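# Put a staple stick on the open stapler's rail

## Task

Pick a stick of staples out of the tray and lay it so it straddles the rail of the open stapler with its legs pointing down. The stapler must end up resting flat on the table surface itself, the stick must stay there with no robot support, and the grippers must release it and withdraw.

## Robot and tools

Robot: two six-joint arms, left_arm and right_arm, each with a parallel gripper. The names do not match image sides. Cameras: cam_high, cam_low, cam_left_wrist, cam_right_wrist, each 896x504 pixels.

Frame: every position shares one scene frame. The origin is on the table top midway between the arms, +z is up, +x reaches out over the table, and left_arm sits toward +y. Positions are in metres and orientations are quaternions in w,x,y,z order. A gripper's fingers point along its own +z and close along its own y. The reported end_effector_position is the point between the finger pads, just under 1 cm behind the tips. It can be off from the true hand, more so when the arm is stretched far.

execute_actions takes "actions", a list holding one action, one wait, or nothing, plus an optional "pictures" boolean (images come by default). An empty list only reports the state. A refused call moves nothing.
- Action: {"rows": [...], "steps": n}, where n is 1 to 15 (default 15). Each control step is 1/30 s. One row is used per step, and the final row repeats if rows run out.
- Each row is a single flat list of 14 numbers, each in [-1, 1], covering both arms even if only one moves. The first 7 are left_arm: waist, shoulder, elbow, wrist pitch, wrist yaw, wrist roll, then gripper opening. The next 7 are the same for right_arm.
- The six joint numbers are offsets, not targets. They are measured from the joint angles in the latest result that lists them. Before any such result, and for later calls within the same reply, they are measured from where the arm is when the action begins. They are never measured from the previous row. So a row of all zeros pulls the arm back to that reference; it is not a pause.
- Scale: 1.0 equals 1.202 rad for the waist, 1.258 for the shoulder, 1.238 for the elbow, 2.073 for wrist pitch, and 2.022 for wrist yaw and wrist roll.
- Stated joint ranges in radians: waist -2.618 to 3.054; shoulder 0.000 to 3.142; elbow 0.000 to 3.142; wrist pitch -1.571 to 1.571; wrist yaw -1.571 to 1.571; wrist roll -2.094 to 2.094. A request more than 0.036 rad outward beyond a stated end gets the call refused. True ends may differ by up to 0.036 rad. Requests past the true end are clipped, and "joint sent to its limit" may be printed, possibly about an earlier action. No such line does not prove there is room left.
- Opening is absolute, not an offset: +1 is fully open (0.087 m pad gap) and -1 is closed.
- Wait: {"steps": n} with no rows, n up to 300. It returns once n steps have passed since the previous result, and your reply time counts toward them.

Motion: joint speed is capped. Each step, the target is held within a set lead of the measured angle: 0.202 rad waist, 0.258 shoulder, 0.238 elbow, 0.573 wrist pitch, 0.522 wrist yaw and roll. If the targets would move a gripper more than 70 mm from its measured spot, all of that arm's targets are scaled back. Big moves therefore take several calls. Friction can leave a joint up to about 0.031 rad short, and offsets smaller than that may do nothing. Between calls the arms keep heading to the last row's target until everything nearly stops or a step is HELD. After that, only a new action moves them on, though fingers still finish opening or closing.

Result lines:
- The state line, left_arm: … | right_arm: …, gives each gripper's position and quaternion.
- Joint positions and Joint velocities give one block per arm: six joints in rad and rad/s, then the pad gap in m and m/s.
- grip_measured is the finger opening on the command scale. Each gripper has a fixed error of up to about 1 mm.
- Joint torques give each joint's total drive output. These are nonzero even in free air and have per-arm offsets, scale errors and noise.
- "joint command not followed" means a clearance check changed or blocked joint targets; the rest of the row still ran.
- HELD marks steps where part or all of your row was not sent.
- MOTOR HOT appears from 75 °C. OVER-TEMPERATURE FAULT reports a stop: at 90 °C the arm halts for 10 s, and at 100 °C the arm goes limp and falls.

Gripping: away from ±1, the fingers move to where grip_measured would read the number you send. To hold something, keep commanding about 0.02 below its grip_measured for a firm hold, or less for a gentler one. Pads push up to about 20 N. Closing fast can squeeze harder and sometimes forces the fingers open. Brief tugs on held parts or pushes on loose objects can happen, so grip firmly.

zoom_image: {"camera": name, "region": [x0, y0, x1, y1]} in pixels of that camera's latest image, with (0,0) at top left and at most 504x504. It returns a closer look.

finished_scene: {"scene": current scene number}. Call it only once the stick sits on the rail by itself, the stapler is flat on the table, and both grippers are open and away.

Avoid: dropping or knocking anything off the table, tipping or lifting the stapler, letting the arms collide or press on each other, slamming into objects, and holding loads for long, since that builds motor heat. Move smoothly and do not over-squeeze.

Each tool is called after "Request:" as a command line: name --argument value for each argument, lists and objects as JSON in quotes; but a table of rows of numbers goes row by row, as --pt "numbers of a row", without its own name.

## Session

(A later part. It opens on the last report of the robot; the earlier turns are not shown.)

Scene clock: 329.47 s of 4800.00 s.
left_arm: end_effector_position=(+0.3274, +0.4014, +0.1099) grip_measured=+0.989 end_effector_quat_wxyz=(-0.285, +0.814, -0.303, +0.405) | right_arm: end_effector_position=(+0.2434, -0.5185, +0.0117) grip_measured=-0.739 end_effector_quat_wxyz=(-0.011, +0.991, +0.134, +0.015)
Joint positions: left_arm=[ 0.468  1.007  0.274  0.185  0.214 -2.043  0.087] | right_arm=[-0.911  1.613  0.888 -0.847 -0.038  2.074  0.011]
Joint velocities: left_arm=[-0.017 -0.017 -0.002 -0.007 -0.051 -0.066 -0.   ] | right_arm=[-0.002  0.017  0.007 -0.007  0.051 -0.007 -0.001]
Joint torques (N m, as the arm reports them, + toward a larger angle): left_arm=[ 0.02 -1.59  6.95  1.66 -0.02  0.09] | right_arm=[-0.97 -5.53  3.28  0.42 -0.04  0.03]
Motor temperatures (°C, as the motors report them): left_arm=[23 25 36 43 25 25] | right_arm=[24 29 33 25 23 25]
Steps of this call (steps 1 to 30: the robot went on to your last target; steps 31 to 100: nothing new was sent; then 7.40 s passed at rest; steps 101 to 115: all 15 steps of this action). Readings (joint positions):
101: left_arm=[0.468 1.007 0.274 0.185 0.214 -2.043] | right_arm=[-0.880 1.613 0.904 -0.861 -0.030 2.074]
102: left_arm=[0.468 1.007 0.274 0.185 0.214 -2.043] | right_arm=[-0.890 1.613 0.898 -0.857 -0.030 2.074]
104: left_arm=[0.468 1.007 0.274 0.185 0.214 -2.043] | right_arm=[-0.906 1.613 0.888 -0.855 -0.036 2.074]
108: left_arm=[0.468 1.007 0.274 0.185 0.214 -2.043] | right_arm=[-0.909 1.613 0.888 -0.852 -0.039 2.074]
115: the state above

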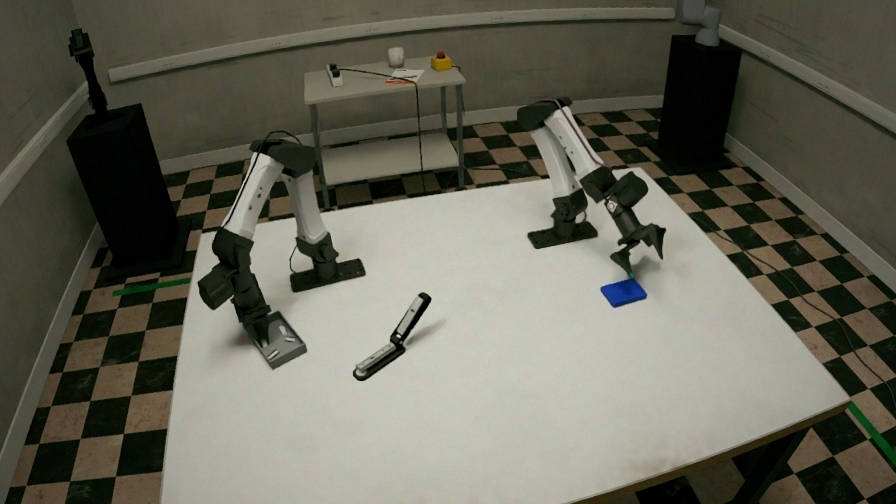

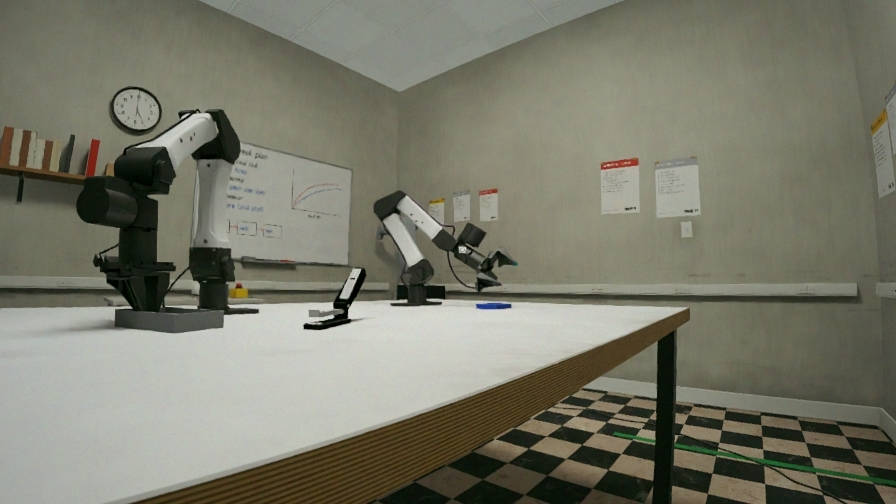

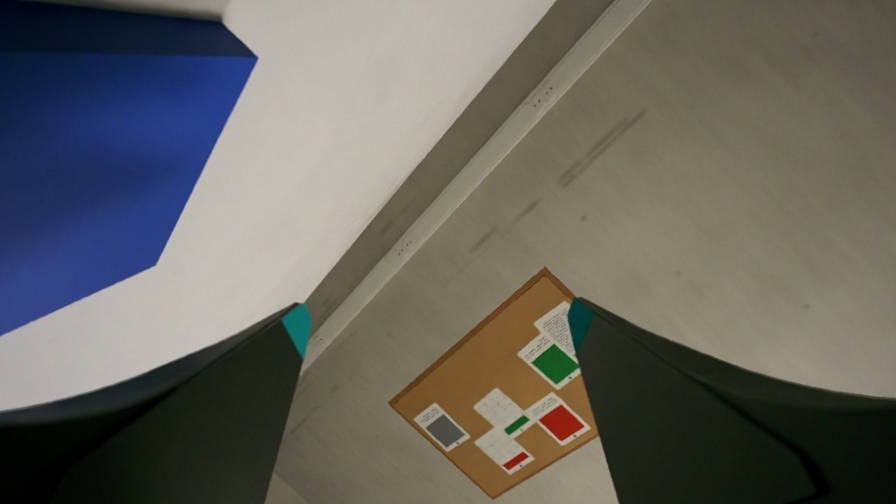

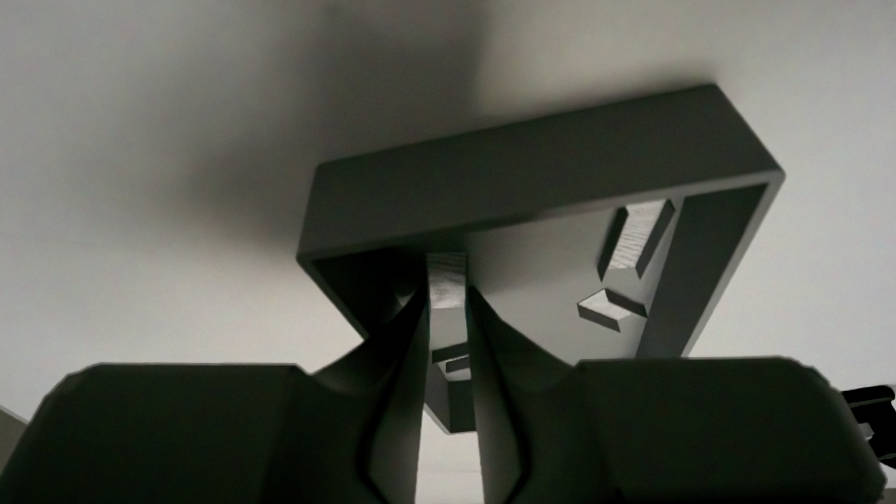

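Request:
execute_actions --actions '[{"rows":[[0,0,0,0,0,0,1, 0,-0.1,0.15,-0.1,0,0,-0.8],[0,0,0,0,0,0,1, 0,-0.1,0.15,-0.1,0,0,-0.8],[0,0,0,0,0,0,1, 0,-0.1,0.15,-0.1,0,0,-0.8],[0,0,0,0,0,0,1, 0,-0.1,0.15,-0.1,0,0,-0.8],[0,0,0,0,0,0,1, 0,-0.1,0.15,-0.1,0,0,-0.8],[0,0,0,0,0,0,1, 0,-0.1,0.15,-0.1,0,0,-0.8],[0,0,0,0,0,0,1, 0,-0.1,0.15,-0.1,0,0,-0.8],[0,0,0,0,0,0,1, 1,-0.33,0.0,0.6,0.02,-0.25,-0.8]],"steps":15}]' --pictures false

Request:
execute_actions --actions '[{"steps":60}]' --pictures false

Request:
execute_actions --actions '[{"rows":[[0,0,0,0,0,0,1, 0.95,0,0,0,0,0,-0.8]],"steps":15}]' --pictures false

Request:
execute_actions --actions '[{"steps":45}]'

Scene clock: 351.37 s of 4800.00 s.
left_arm: end_effector_position=(+0.3274, +0.4014, +0.1099) grip_measured=+0.989 end_effector_quat_wxyz=(-0.285, +0.814, -0.303, +0.405) | right_arm: end_effector_position=(+0.3777, -0.4736, +0.1812) grip_measured=-0.739 end_effector_quat_wxyz=(+0.316, +0.813, +0.425, +0.244)
Joint positions: left_arm=[ 0.468  1.007  0.274  0.185  0.214 -2.043  0.087] | right_arm=[-0.553  1.245  0.935 -0.44  -0.007  1.739  0.011]
Joint velocities: left_arm=[ 0.007  0.017 -0.012 -0.051  0.051  0.037  0.001] | right_arm=[ 1.326 -0.193 -0.002  2.029 -0.037 -0.593 -0.   ]
Joint torques (N m, as the arm reports them, + toward a larger angle): left_arm=[ 0.01 -1.67  6.89  1.67 -0.01  0.12] | right_arm=[ 0.13 -5.26  5.41  1.91 -0.11 -0.1 ]
Motor temperatures (°C, as the motors report them): left_arm=[23 25 36 43 25 25] | right_arm=[24 29 32 25 23 25]
Steps of this call (steps 1 to 15: the robot went on to your last target; steps 16 to 90: nothing new was sent; then 18.40 s passed at rest; steps 91 to 105: all 15 steps of this action). Readings (joint positions):
91: left_arm=[0.468 1.007 0.274 0.185 0.214 -2.043] | right_arm=[-0.911 1.608 0.906 -0.875 -0.038 2.074]
92: left_arm=[0.468 1.007 0.274 0.185 0.214 -2.043] | right_arm=[-0.911 1.593 0.940 -0.922 -0.038 2.074]
94: left_arm=[0.468 1.007 0.274 0.185 0.214 -2.043] | right_arm=[-0.911 1.540 1.012 -0.964 -0.038 2.074]
98: left_arm=[0.468 1.007 0.274 0.185 0.214 -2.043] | right_arm=[-0.891 1.458 1.036 -0.920 -0.024 2.013]
105: the state above

Scene clock: 353.37 s of 4800.00 s.
left_arm: end_effector_position=(+0.3274, +0.4014, +0.1099) grip_measured=+0.989 end_effector_quat_wxyz=(-0.285, +0.814, -0.303, +0.405) | right_arm: end_effector_position=(+0.3986, -0.1415, +0.3603) grip_measured=-0.739 end_effector_quat_wxyz=(+0.397, +0.375, +0.572, +0.612)
Joint positions: left_arm=[ 0.468  1.007  0.274  0.185  0.214 -2.043  0.087] | right_arm=[ 0.299  1.22   0.912  0.372 -0.004  1.576  0.011]
Joint velocities: left_arm=[ 0.012 -0.002 -0.002  0.007 -0.007 -0.037 -0.001] | right_arm=[ 0.007 -0.002 -0.012 -0.037 -0.022  0.007  0.001]
Joint torques (N m, as the arm reports them, + toward a larger angle): left_arm=[-0.01 -1.58  6.9   1.67  0.01  0.13] | right_arm=[-0.9  -5.82  6.26  2.54 -0.09 -0.14]
Motor temperatures (°C, as the motors report them): left_arm=[23 25 36 43 25 25] | right_arm=[24 29 32 26 23 25]
Steps of this call (steps 1 to 45: the robot went on to your last target; steps 46 to 60: nothing new was sent). Readings (joint positions):
1: left_arm=[0.468 1.007 0.274 0.185 0.214 -2.043] | right_arm=[-0.506 1.240 0.935 -0.370 -0.006 1.719]
2: left_arm=[0.468 1.007 0.274 0.185 0.214 -2.043] | right_arm=[-0.460 1.238 0.935 -0.302 -0.004 1.701]
4: left_arm=[0.468 1.007 0.274 0.185 0.214 -2.043] | right_arm=[-0.369 1.237 0.935 -0.170 -0.003 1.673]
8: left_arm=[0.468 1.007 0.274 0.185 0.214 -2.043] | right_arm=[-0.180 1.237 0.935 0.066 0.002 1.632]
60: the state above
All arms were judged still, so your last target was given up. Only a new action makes them travel on or press farther. Fingers that are still opening or closing keep moving.

Scene clock: 353.87 s of 4800.00 s.
left_arm: end_effector_position=(+0.3274, +0.4014, +0.1099) grip_measured=+0.989 end_effector_quat_wxyz=(-0.285, +0.814, -0.303, +0.405) | right_arm: end_effector_position=(+0.0612, +0.0783, +0.3604) grip_measured=-0.739 end_effector_quat_wxyz=(+0.067, +0.066, +0.681, +0.726)
Joint positions: left_arm=[ 0.468  1.007  0.274  0.185  0.214 -2.043  0.087] | right_arm=[ 1.27   1.22   0.912  0.372 -0.001  1.576  0.011]
Joint velocities: left_arm=[-0.012 -0.002 -0.027  0.022 -0.066  0.007  0.   ] | right_arm=[ 1.966 -0.032 -0.017 -0.051 -0.022 -0.066 -0.   ]
Joint torques (N m, as the arm reports them, + toward a larger angle): left_arm=[ 0.06 -1.66  6.89  1.67 -0.01  0.1 ] | right_arm=[-0.25 -4.13  8.4   2.27 -0.18 -0.05]
Motor temperatures (°C, as the motors report them): left_arm=[23 25 36 43 25 25] | right_arm=[24 29 32 26 23 25]
Steps of this call (steps 1 to 15: all 15 steps of this action). Readings (joint positions):
1: left_arm=[0.468 1.007 0.274 0.185 0.214 -2.043] | right_arm=[0.322 1.220 0.912 0.372 0.010 1.576]
2: left_arm=[0.468 1.007 0.274 0.185 0.214 -2.043] | right_arm=[0.375 1.220 0.912 0.372 0.016 1.576]
4: left_arm=[0.468 1.007 0.274 0.185 0.214 -2.043] | right_arm=[0.508 1.220 0.912 0.372 0.012 1.576]
8: left_arm=[0.468 1.007 0.274 0.185 0.214 -2.043] | right_arm=[0.783 1.220 0.912 0.372 0.004 1.576]
15: the state above

Scene clock: 355.37 s of 4800.00 s.
left_arm: end_effector_position=(+0.3274, +0.4014, +0.1099) grip_measured=+0.989 end_effector_quat_wxyz=(-0.285, +0.814, -0.303, +0.405) | right_arm: end_effector_position=(-0.0204, +0.0775, +0.3603) grip_measured=-0.739 end_effector_quat_wxyz=(-0.007, -0.004, +0.684, +0.729)
Joint positions: left_arm=[ 0.468  1.007  0.274  0.185  0.214 -2.043  0.087] | right_arm=[ 1.45   1.22   0.912  0.372 -0.025  1.576  0.011]
Joint velocities: left_arm=[ 0.007 -0.012 -0.002 -0.051 -0.081 -0.081  0.001] | right_arm=[ 0.081 -0.017  0.007  0.051 -0.462  0.037 -0.   ]
Joint torques (N m, as the arm reports them, + toward a larger angle): left_arm=[-0.05 -1.64  6.89  1.67  0.01  0.1 ] | right_arm=[-1.35 -4.12  8.36  2.27  0.67 -0.05]
Motor temperatures (°C, as the motors report them): left_arm=[23 25 36 43 25 25] | right_arm=[24 29 32 26 23 25]
Steps of this call (steps 1 to 30: the robot went on to your last target; steps 31 to 45: nothing new was sent). Readings (joint positions):
1: left_arm=[0.468 1.007 0.274 0.185 0.214 -2.043] | right_arm=[1.338 1.220 0.912 0.372 -0.003 1.576]
2: left_arm=[0.468 1.007 0.274 0.185 0.214 -2.043] | right_arm=[1.393 1.220 0.912 0.372 -0.009 1.576]
4: left_arm=[0.468 1.007 0.274 0.185 0.214 -2.043] | right_arm=[1.446 1.220 0.912 0.372 -0.019 1.576]
8: left_arm=[0.468 1.007 0.274 0.185 0.214 -2.043] | right_arm=[1.448 1.220 0.912 0.372 -0.015 1.576]
45: the state above
All arms were judged still, so your last target was given up. Only a new action makes them travel on or press farther. Fingers that are still opening or closing keep moving.

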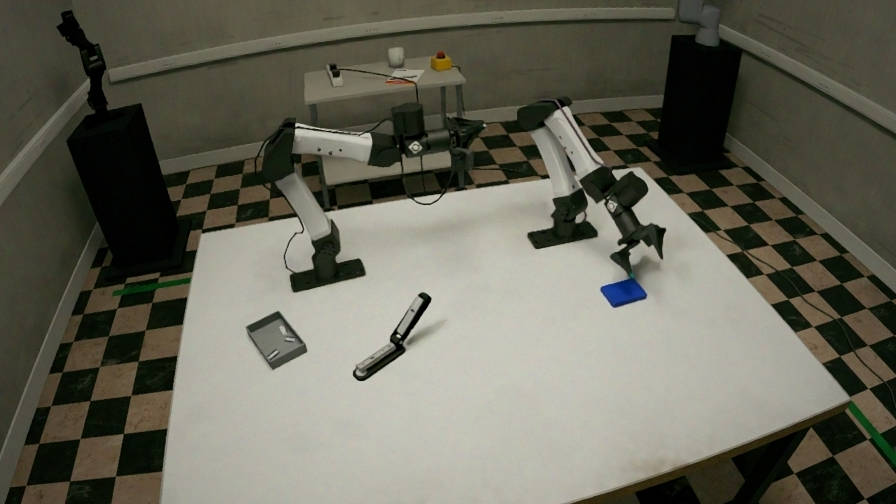

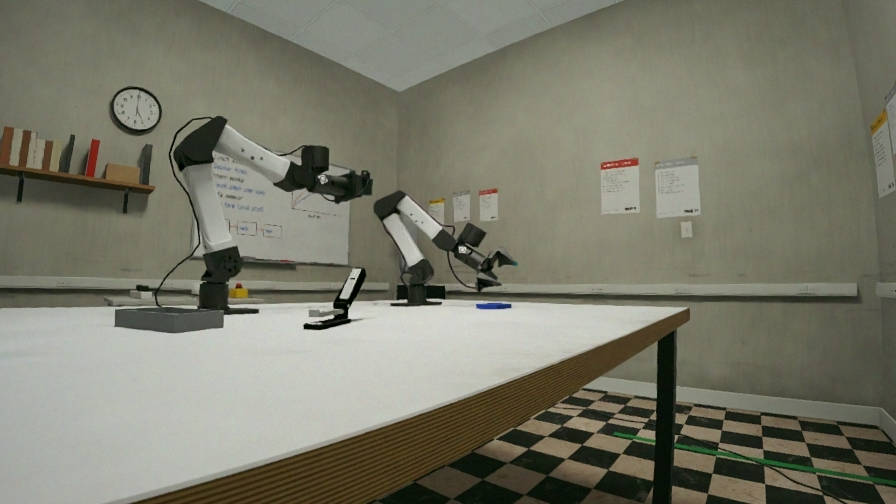

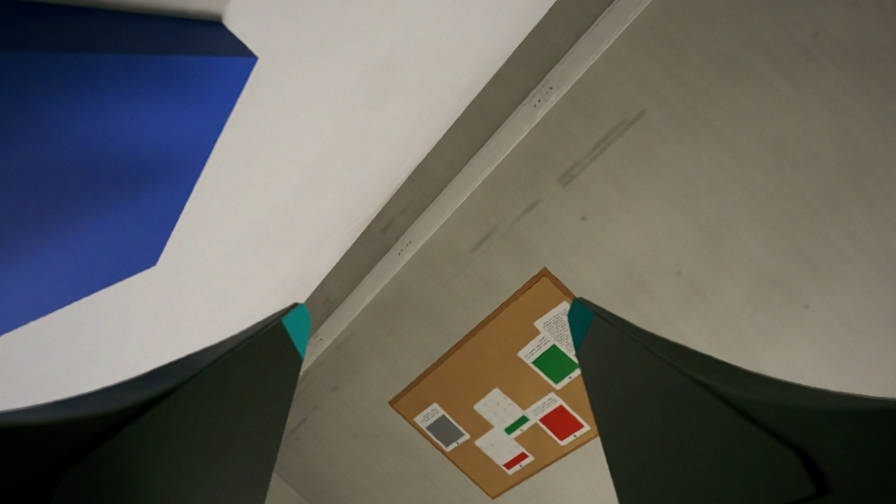

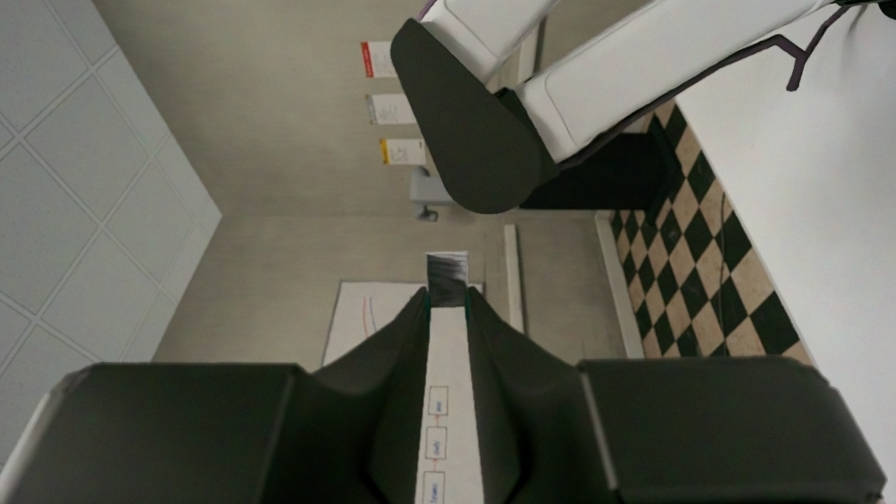

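Request:
execute_actions --actions '[{"rows":[[0,-0.165,0.18,0.055,-0.106,0.233,-0.4, 0,-0.33,-0.33,-0.03,0,0,-0.8],[0,-0.165,0.18,0.055,-0.106,0.233,-0.4, 0,-0.33,-0.33,-0.03,0,0,-0.8],[0,-0.165,0.18,0.055,-0.106,0.233,-0.4, 0,-0.33,-0.33,-0.03,0,0,-0.8],[0,-0.165,0.18,0.055,-0.106,0.233,-0.4, 0,-0.33,-0.33,-0.03,0,0,-0.8],[0,-0.165,0.18,0.055,-0.106,0.233,-0.4, 0,-0.33,-0.33,-0.03,0,0,-0.8],[0,-0.165,0.18,0.055,-0.106,0.233,-0.4, 0,-0.33,-0.33,-0.03,0,0,-0.8],[0,-0.165,0.18,0.055,-0.106,0.233,-0.4, 0,-0.33,-0.33,-0.03,0,0,-0.8],[0,-0.165,0.18,0.055,-0.106,0.233,-0.4, 0,-0.33,-0.33,-0.03,0,0,-0.8],[-0.9,-0.165,0.18,0.055,-0.106,0.233,-0.4, 0,-0.33,-0.33,-0.03,0,0,-0.8]],"steps":15}]' --pictures false

Request:
execute_actions --actions '[{"steps":45}]' --pictures false

Request:
execute_actions --actions '[{"rows":[[-0.7,0,0,0,0,0,-0.4, 0,0,0,0,0,0,-0.8]],"steps":15}]' --pictures false

Request:
execute_actions --actions '[{"steps":45}]'

Scene clock: 374.43 s of 4800.00 s.
left_arm: end_effector_position=(+0.3564, +0.2787, +0.2822) grip_measured=-0.400 end_effector_quat_wxyz=(+0.487, -0.519, +0.491, -0.502) | right_arm: end_effector_position=(-0.0188, -0.0127, +0.2994) grip_measured=-0.739 end_effector_quat_wxyz=(-0.003, +0.000, +0.698, +0.716)
Joint positions: left_arm=[-0.011  0.809  0.494  0.294  0.015 -1.614  0.026] | right_arm=[ 1.446  0.81   0.522  0.315 -0.018  1.576  0.011]
Joint velocities: left_arm=[-2.127  0.002  0.002 -0.066 -0.022  0.154  0.   ] | right_arm=[-0.012  0.002  0.002 -0.037  0.007 -0.037  0.001]
Joint torques (N m, as the arm reports them, + toward a larger angle): left_arm=[ 0.25 -1.64  7.78  1.86 -0.03  0.17] | right_arm=[-0.06 -1.47  6.73  2.23 -0.24 -0.05]
Motor temperatures (°C, as the motors report them): left_arm=[23 25 37 44 25 25] | right_arm=[24 28 34 29 23 25]
Steps of this call (steps 1 to 90: nothing new was sent; then 15.57 s passed at rest; steps 91 to 105: all 15 steps of this action). Readings (joint positions):
91: left_arm=[0.468 0.999 0.282 0.176 0.203 -2.011] | right_arm=[1.446 1.190 0.879 0.378 -0.014 1.576]
92: left_arm=[0.468 0.979 0.297 0.170 0.184 -1.972] | right_arm=[1.446 1.115 0.800 0.368 -0.016 1.576]
94: left_arm=[0.468 0.931 0.345 0.175 0.152 -1.896] | right_arm=[1.446 0.938 0.638 0.347 -0.017 1.576]
98: left_arm=[0.468 0.842 0.453 0.230 0.081 -1.734] | right_arm=[1.446 0.810 0.525 0.322 -0.017 1.576]
105: the state above

Scene clock: 375.93 s of 4800.00 s.
left_arm: end_effector_position=(+0.2781, +0.0938, +0.2810) grip_measured=-0.400 end_effector_quat_wxyz=(+0.327, -0.343, +0.627, -0.618) | right_arm: end_effector_position=(-0.0189, -0.0127, +0.2994) grip_measured=-0.739 end_effector_quat_wxyz=(-0.003, +0.000, +0.698, +0.716)
Joint positions: left_arm=[-0.609  0.809  0.494  0.294  0.012 -1.585  0.026] | right_arm=[ 1.446  0.81   0.522  0.315 -0.018  1.576  0.011]
Joint velocities: left_arm=[-0.002 -0.007  0.007 -0.037 -0.007 -0.022  0.001] | right_arm=[-0.002 -0.007  0.007 -0.037 -0.007  0.037  0.   ]
Joint torques (N m, as the arm reports them, + toward a larger angle): left_arm=[-0.42 -1.58  7.89  1.86 -0.12  0.27] | right_arm=[-0.04 -1.47  6.79  2.22 -0.23 -0.06]
Motor temperatures (°C, as the motors report them): left_arm=[23 25 37 44 25 25] | right_arm=[24 28 34 30 23 25]
Steps of this call (steps 1 to 30: the robot went on to your last target; steps 31 to 45: nothing new was sent). Readings (joint positions):
1: left_arm=[-0.086 0.809 0.494 0.294 0.012 -1.608] | right_arm=[1.446 0.810 0.522 0.315 -0.018 1.576]
2: left_arm=[-0.161 0.809 0.494 0.294 0.010 -1.603] | right_arm=[1.446 0.810 0.522 0.315 -0.018 1.576]
4: left_arm=[-0.312 0.809 0.494 0.294 0.007 -1.596] | right_arm=[1.446 0.810 0.522 0.315 -0.018 1.576]
8: left_arm=[-0.575 0.809 0.494 0.294 0.012 -1.590] | right_arm=[1.446 0.810 0.522 0.315 -0.018 1.576]
45: the state above
All arms were judged still, so your last target was given up. Only a new action makes them travel on or press farther. Fingers that are still opening or closing keep moving.

Scene clock: 376.43 s of 4800.00 s.
left_arm: end_effector_position=(+0.0272, -0.0273, +0.2810) grip_measured=-0.400 end_effector_quat_wxyz=(+0.044, -0.056, +0.712, -0.698) | right_arm: end_effector_position=(-0.0189, -0.0127, +0.2994) grip_measured=-0.739 end_effector_quat_wxyz=(-0.003, +0.000, +0.698, +0.716)
Joint positions: left_arm=[-1.446  0.809  0.494  0.294  0.021 -1.585  0.026] | right_arm=[ 1.446  0.81   0.522  0.315 -0.018  1.576  0.011]
Joint velocities: left_arm=[ 0.002 -0.007  0.007 -0.051 -0.051  0.051  0.   ] | right_arm=[-0.002  0.002  0.002  0.022 -0.037 -0.022 -0.   ]
Joint torques (N m, as the arm reports them, + toward a larger angle): left_arm=[-0.31 -0.99  7.57  1.77 -0.12  0.13] | right_arm=[-0.29 -1.08  8.39  2.28 -0.16 -0.05]
Motor temperatures (°C, as the motors report them): left_arm=[23 25 37 44 25 25] | right_arm=[24 28 34 30 23 25]
Steps of this call (steps 1 to 15: all 15 steps of this action). Readings (joint positions):
1: left_arm=[-0.642 0.809 0.494 0.294 -0.006 -1.585] | right_arm=[1.446 0.810 0.522 0.315 -0.018 1.576]
2: left_arm=[-0.711 0.809 0.494 0.294 -0.008 -1.585] | right_arm=[1.446 0.810 0.522 0.315 -0.018 1.576]
4: left_arm=[-0.863 0.809 0.494 0.294 -0.002 -1.585] | right_arm=[1.446 0.810 0.522 0.315 -0.018 1.576]
8: left_arm=[-1.164 0.809 0.494 0.294 0.005 -1.585] | right_arm=[1.446 0.810 0.522 0.315 -0.018 1.576]
15: the state above

Scene clock: 377.93 s of 4800.00 s.
left_arm: end_effector_position=(+0.0272, -0.0273, +0.2810) grip_measured=-0.400 end_effector_quat_wxyz=(+0.044, -0.056, +0.712, -0.698) | right_arm: end_effector_position=(-0.0189, -0.0127, +0.2994) grip_measured=-0.739 end_effector_quat_wxyz=(-0.003, +0.000, +0.698, +0.716)
Joint positions: left_arm=[-1.446  0.809  0.494  0.294  0.021 -1.585  0.026] | right_arm=[ 1.446  0.81   0.522  0.315 -0.018  1.576  0.011]
Joint velocities: left_arm=[-0.002 -0.017 -0.017 -0.037 -0.022  0.022 -0.   ] | right_arm=[ 0.002 -0.017 -0.017  0.022  0.007  0.022 -0.002]
Joint torques (N m, as the arm reports them, + toward a larger angle): left_arm=[-0.51 -0.95  7.6   1.79 -0.1   0.12] | right_arm=[-0.29 -1.12  8.37  2.28 -0.16 -0.05]
Motor temperatures (°C, as the motors report them): left_arm=[23 25 37 44 25 25] | right_arm=[24 28 34 30 23 25]
Steps of this call (steps 1 to 15: the robot went on to your last target; steps 16 to 45: nothing new was sent). Readings (joint positions):
1: left_arm=[-1.446 0.809 0.494 0.294 0.021 -1.585] | right_arm=[1.446 0.810 0.522 0.315 -0.018 1.576]
2: left_arm=[-1.446 0.809 0.494 0.294 0.021 -1.585] | right_arm=[1.446 0.810 0.522 0.315 -0.018 1.576]
4: left_arm=[-1.446 0.809 0.494 0.294 0.021 -1.585] | right_arm=[1.446 0.810 0.522 0.315 -0.018 1.576]
8: left_arm=[-1.446 0.809 0.494 0.294 0.021 -1.585] | right_arm=[1.446 0.810 0.522 0.315 -0.018 1.576]
45: the state above
All arms were judged still, so your last target was given up. Only a new action makes them travel on or press farther. Fingers that are still opening or closing keep moving.

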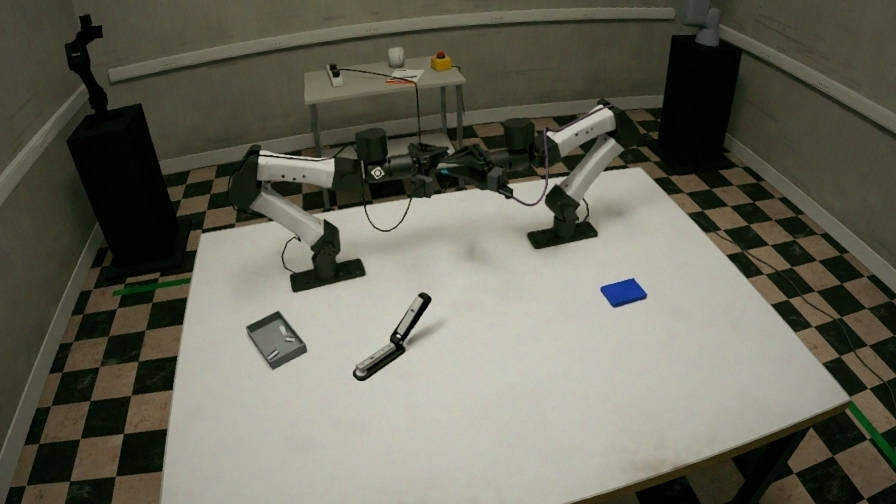

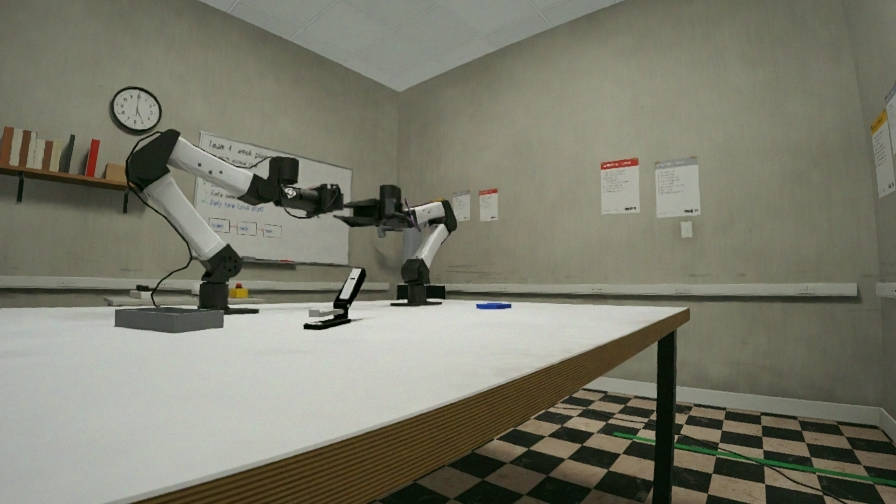

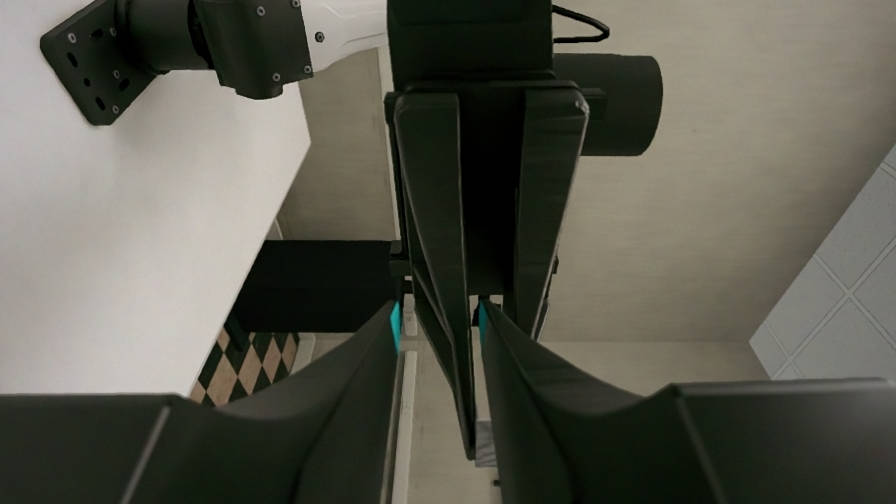

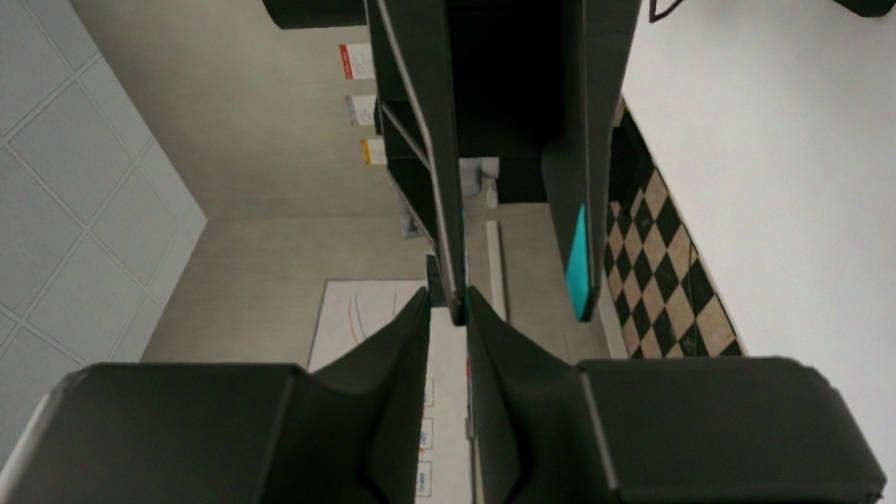

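Request:
execute_actions --actions '[]'

Scene clock: 390.87 s of 4800.00 s.
left_arm: end_effector_position=(+0.0272, -0.0273, +0.2810) grip_measured=-0.400 end_effector_quat_wxyz=(+0.044, -0.056, +0.712, -0.698) | right_arm: end_effector_position=(-0.0189, -0.0127, +0.2994) grip_measured=-0.739 end_effector_quat_wxyz=(-0.003, +0.000, +0.698, +0.716)
Joint positions: left_arm=[-1.446  0.809  0.494  0.294  0.021 -1.585  0.026] | right_arm=[ 1.446  0.81   0.522  0.315 -0.018  1.576  0.011]
Joint velocities: left_arm=[-0.017  0.007  0.002 -0.037 -0.051  0.022  0.   ] | right_arm=[-0.007  0.002 -0.012  0.037  0.022 -0.081  0.   ]
Joint torques (N m, as the arm reports them, + toward a larger angle): left_arm=[-0.45 -1.02  7.61  1.79 -0.12  0.12] | right_arm=[-0.28 -1.1   8.37  2.28 -0.16 -0.05]
Motor temperatures (°C, as the motors report them): left_arm=[23 25 37 45 25 25] | right_arm=[24 27 35 31 23 25]
Steps of this call (steps 1 to 90: nothing new was sent; then 9.93 s passed at rest). Readings (joint positions):
1: left_arm=[-1.446 0.809 0.494 0.294 0.021 -1.585] | right_arm=[1.446 0.810 0.522 0.315 -0.018 1.576]
2: left_arm=[-1.446 0.809 0.494 0.294 0.021 -1.585] | right_arm=[1.446 0.810 0.522 0.315 -0.018 1.576]
4: left_arm=[-1.446 0.809 0.494 0.294 0.021 -1.585] | right_arm=[1.446 0.810 0.522 0.315 -0.018 1.576]
8: left_arm=[-1.446 0.809 0.494 0.294 0.021 -1.585] | right_arm=[1.446 0.810 0.522 0.315 -0.018 1.576]
90: the state above

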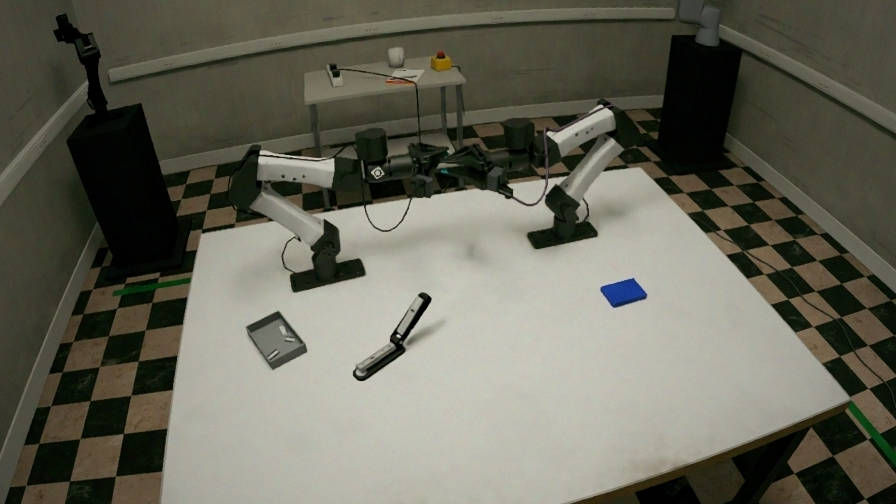

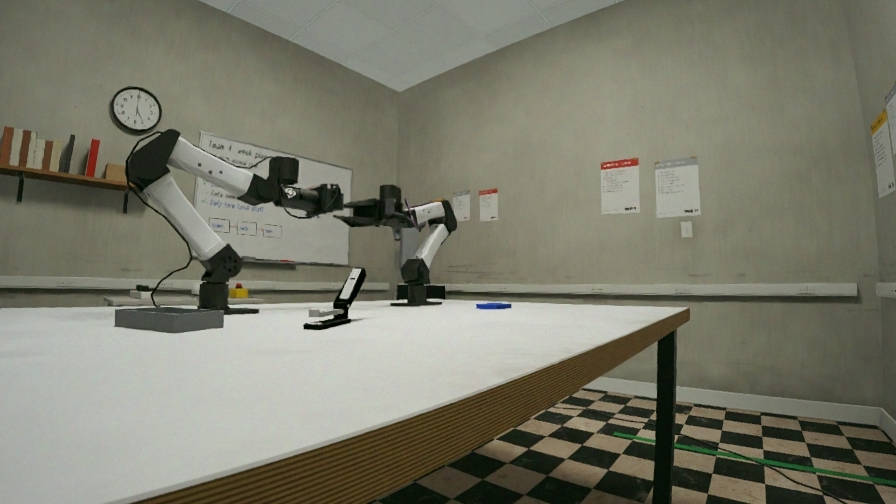

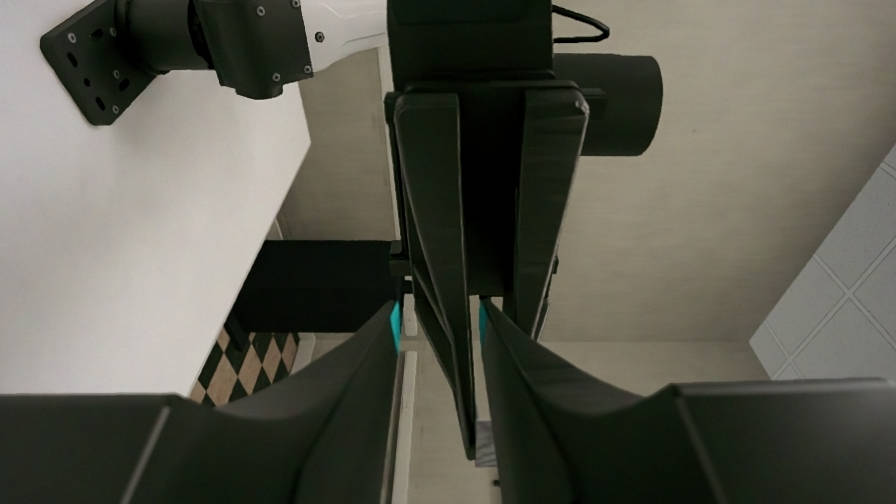

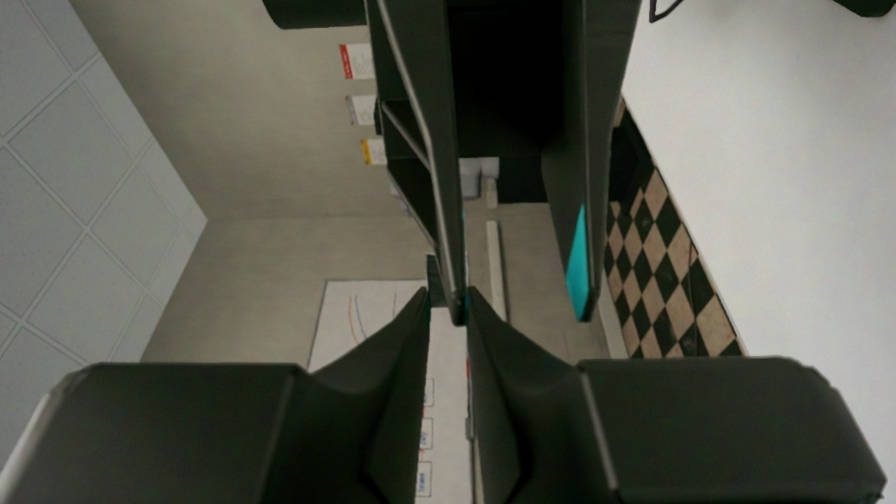

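Request:
execute_actions --actions '[{"rows":[[0,-0.13,-0.2,0.05,0,0,-0.4,0,0,0,0,0,0,-0.8]],"steps":15}]' --pictures false

Request:
execute_actions --actions '[{"rows":[[0,-0.03,0.05,-0.045,0,0,-0.4,0,0,0,0,0,0,-0.8]],"steps":15}]'

Scene clock: 398.93 s of 4800.00 s.
left_arm: end_effector_position=(+0.0224, +0.0015, +0.2216) grip_measured=-0.400 end_effector_quat_wxyz=(+0.044, -0.056, +0.720, -0.690) | right_arm: end_effector_position=(-0.0189, -0.0127, +0.2994) grip_measured=-0.739 end_effector_quat_wxyz=(-0.003, +0.000, +0.698, +0.716)
Joint positions: left_arm=[-1.446  0.662  0.248  0.37   0.022 -1.585  0.026] | right_arm=[ 1.446  0.81   0.522  0.315 -0.018  1.576  0.011]
Joint velocities: left_arm=[ 0.002 -0.012 -0.002  0.007  0.051  0.051 -0.   ] | right_arm=[ 0.002 -0.012 -0.002  0.037 -0.022  0.037  0.   ]
Joint torques (N m, as the arm reports them, + toward a larger angle): left_arm=[-0.04 -1.22  7.45  2.05 -0.02  0.12] | right_arm=[-0.29 -1.1   8.38  2.28 -0.16 -0.06]
Motor temperatures (°C, as the motors report them): left_arm=[23 24 38 45 25 25] | right_arm=[24 26 36 32 23 25]
Steps of this call (steps 1 to 90: nothing new was sent; then 4.57 s passed at rest; steps 91 to 105: all 15 steps of this action). Readings (joint positions):
91: left_arm=[-1.446 0.790 0.463 0.325 0.022 -1.585] | right_arm=[1.446 0.810 0.522 0.315 -0.018 1.576]
92: left_arm=[-1.446 0.740 0.401 0.353 0.022 -1.585] | right_arm=[1.446 0.810 0.522 0.315 -0.018 1.576]
94: left_arm=[-1.446 0.669 0.298 0.362 0.022 -1.585] | right_arm=[1.446 0.810 0.522 0.315 -0.018 1.576]
98: left_arm=[-1.446 0.662 0.248 0.357 0.022 -1.585] | right_arm=[1.446 0.810 0.522 0.315 -0.018 1.576]
105: the state above

Scene clock: 399.43 s of 4800.00 s.
left_arm: end_effector_position=(+0.0222, +0.0025, +0.2258) grip_measured=-0.400 end_effector_quat_wxyz=(+0.043, -0.057, +0.729, -0.681) | right_arm: end_effector_position=(-0.0189, -0.0127, +0.2994) grip_measured=-0.739 end_effector_quat_wxyz=(-0.003, +0.000, +0.698, +0.716)
Joint positions: left_arm=[-1.446  0.646  0.286  0.291  0.022 -1.585  0.026] | right_arm=[ 1.446  0.81   0.522  0.315 -0.018  1.576  0.011]
Joint velocities: left_arm=[-0.022  0.007  0.007 -0.081 -0.007  0.051  0.001] | right_arm=[-0.007 -0.002 -0.012 -0.022 -0.037  0.066  0.   ]
Joint torques (N m, as the arm reports them, + toward a larger angle): left_arm=[ 0.03 -1.51  9.35  1.77 -0.01  0.12] | right_arm=[-0.29 -1.11  8.38  2.28 -0.16 -0.05]
Motor temperatures (°C, as the motors report them): left_arm=[23 24 38 45 25 25] | right_arm=[24 26 36 32 23 25]
Steps of this call (steps 1 to 15: all 15 steps of this action). Readings (joint positions):
1: left_arm=[-1.446 0.660 0.253 0.356 0.022 -1.585] | right_arm=[1.446 0.810 0.522 0.315 -0.018 1.576]
2: left_arm=[-1.446 0.657 0.262 0.337 0.022 -1.585] | right_arm=[1.446 0.810 0.522 0.315 -0.018 1.576]
4: left_arm=[-1.446 0.651 0.277 0.319 0.022 -1.585] | right_arm=[1.446 0.810 0.522 0.315 -0.018 1.576]
8: left_arm=[-1.446 0.646 0.286 0.307 0.022 -1.585] | right_arm=[1.446 0.810 0.522 0.315 -0.018 1.576]
15: the state above

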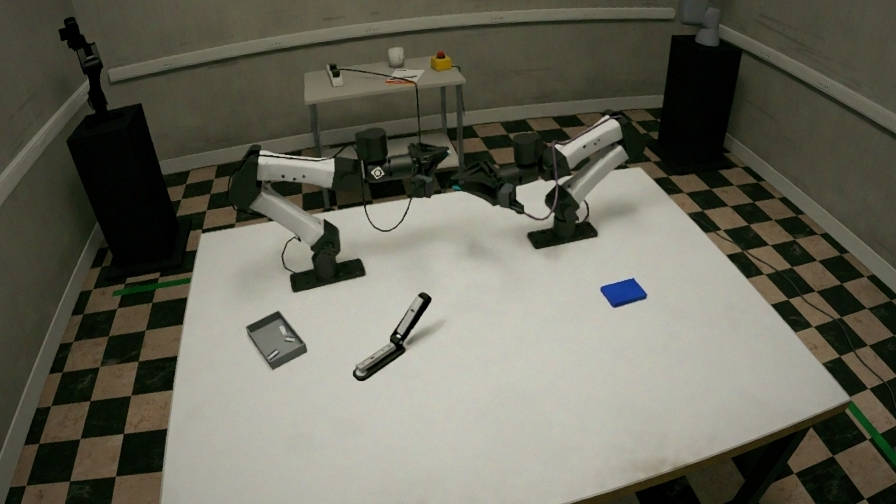

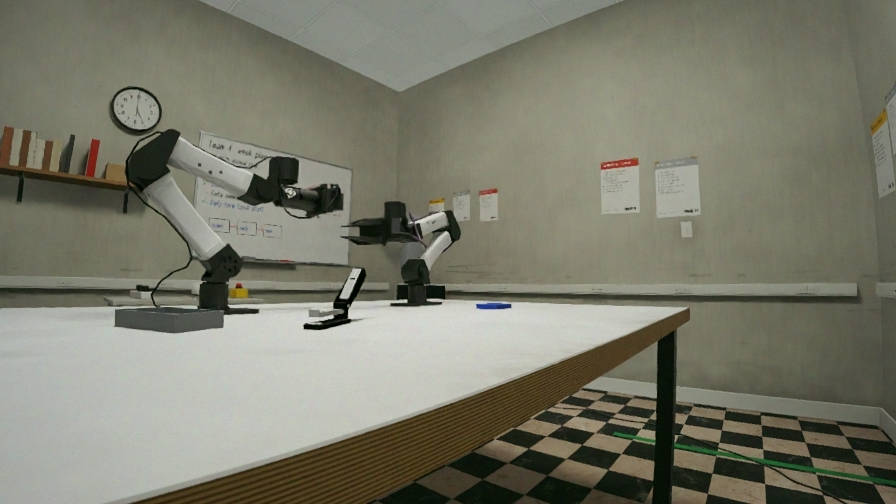

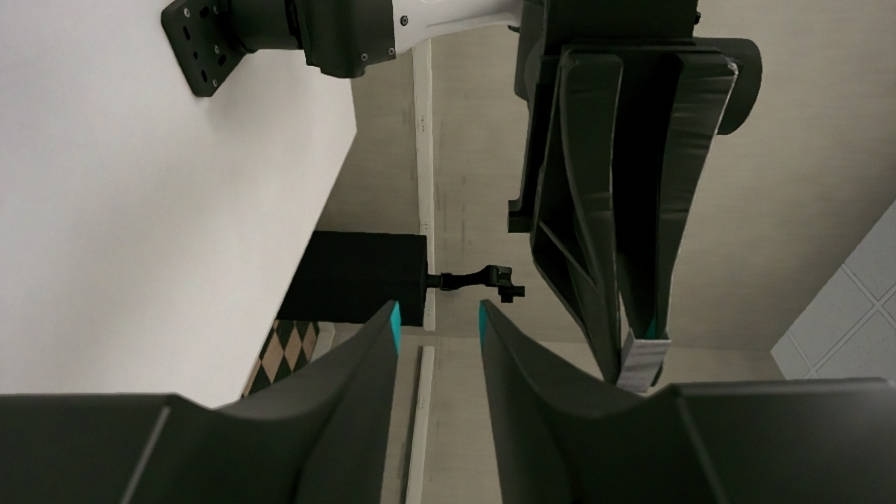

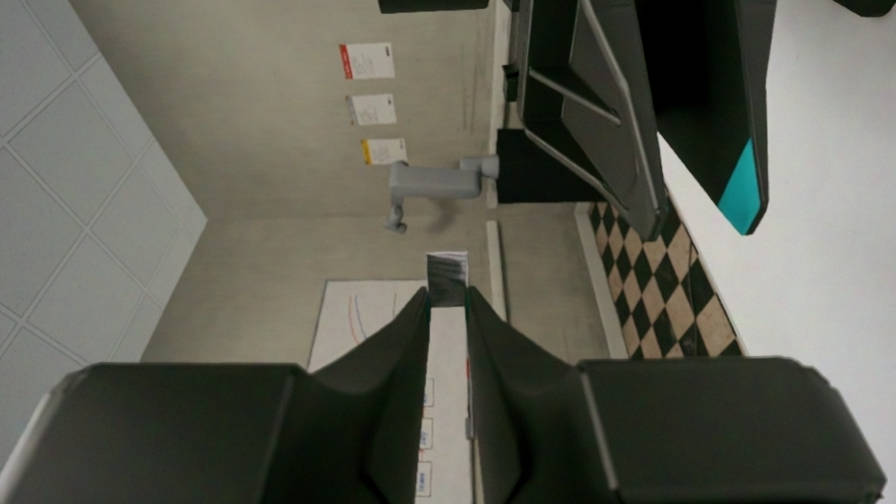

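Request:
execute_actions --actions '[{"rows":[[-0.05,-0.156,0.23,-0.2,0,0,-0.4,0,0,0,0,0,0,-0.8]],"steps":15}]'

Scene clock: 409.57 s of 4800.00 s.
left_arm: end_effector_position=(+0.0017, +0.0440, +0.3293) grip_measured=-0.400 end_effector_quat_wxyz=(+0.027, -0.037, +0.692, -0.720) | right_arm: end_effector_position=(-0.0189, -0.0127, +0.2994) grip_measured=-0.739 end_effector_quat_wxyz=(-0.003, +0.000, +0.698, +0.716)
Joint positions: left_arm=[-1.498  0.45   0.578 -0.09   0.02  -1.587  0.026] | right_arm=[ 1.446  0.81   0.522  0.315 -0.018  1.576  0.011]
Joint velocities: left_arm=[-0.002  0.017 -0.002 -0.168  0.007  0.007 -0.001] | right_arm=[-0.007  0.002 -0.007 -0.037  0.007 -0.037 -0.   ]
Joint torques (N m, as the arm reports them, + toward a larger angle): left_arm=[-0.74  1.32  6.73  1.7  -0.01  0.13] | right_arm=[-0.3  -1.1   8.38  2.27 -0.16 -0.05]
Motor temperatures (°C, as the motors report them): left_arm=[23 25 39 45 25 25] | right_arm=[24 26 36 32 23 25]
Steps of this call (steps 1 to 15: the robot went on to your last target; steps 16 to 90: nothing new was sent; then 6.63 s passed at rest; steps 91 to 105: all 15 steps of this action). Readings (joint positions):
91: left_arm=[-1.453 0.626 0.315 0.213 0.020 -1.586] | right_arm=[1.446 0.810 0.522 0.315 -0.018 1.576]
92: left_arm=[-1.469 0.591 0.356 0.126 0.020 -1.587] | right_arm=[1.446 0.810 0.522 0.315 -0.018 1.576]
94: left_arm=[-1.489 0.525 0.458 0.034 0.020 -1.587] | right_arm=[1.446 0.810 0.522 0.315 -0.018 1.576]
98: left_arm=[-1.498 0.453 0.575 -0.003 0.020 -1.587] | right_arm=[1.446 0.810 0.522 0.315 -0.018 1.576]
105: the state above

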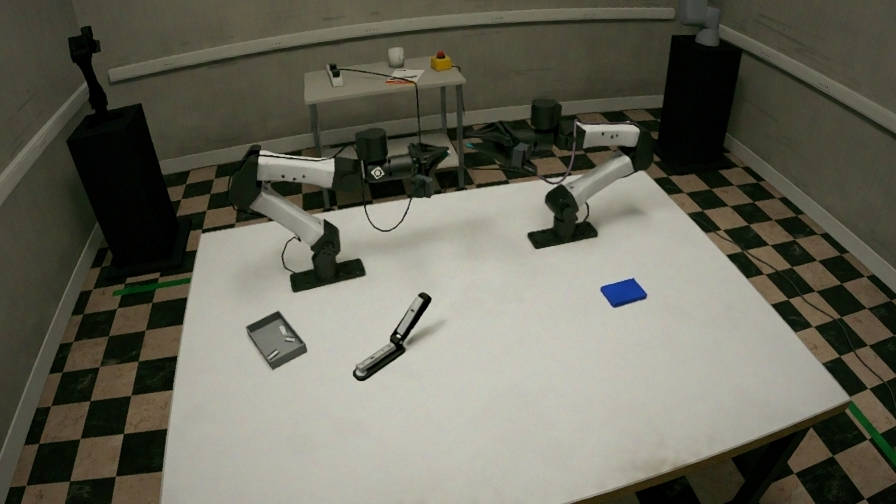

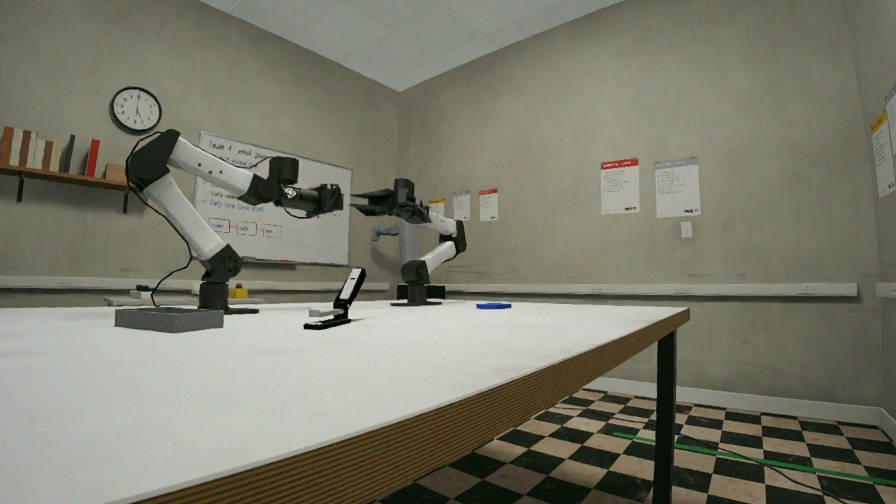

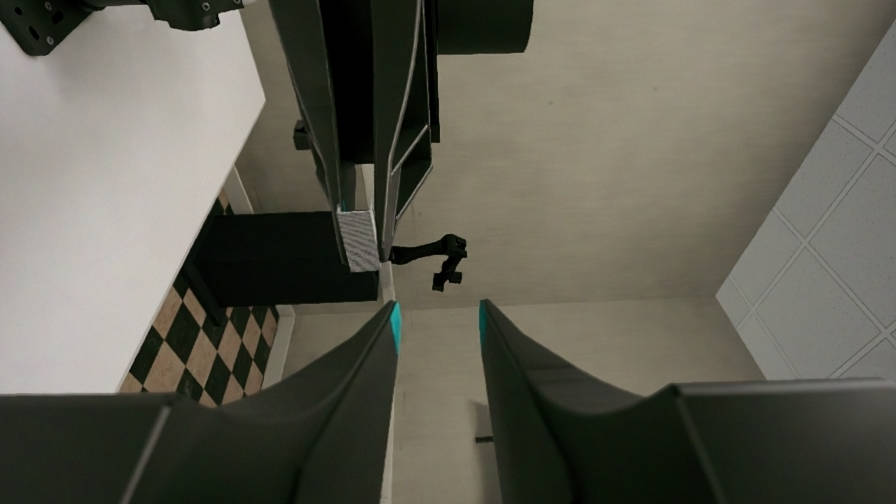

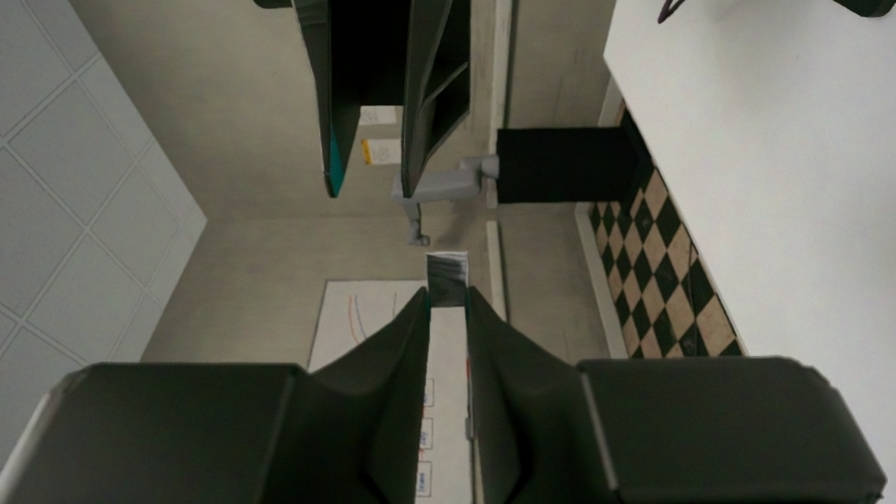

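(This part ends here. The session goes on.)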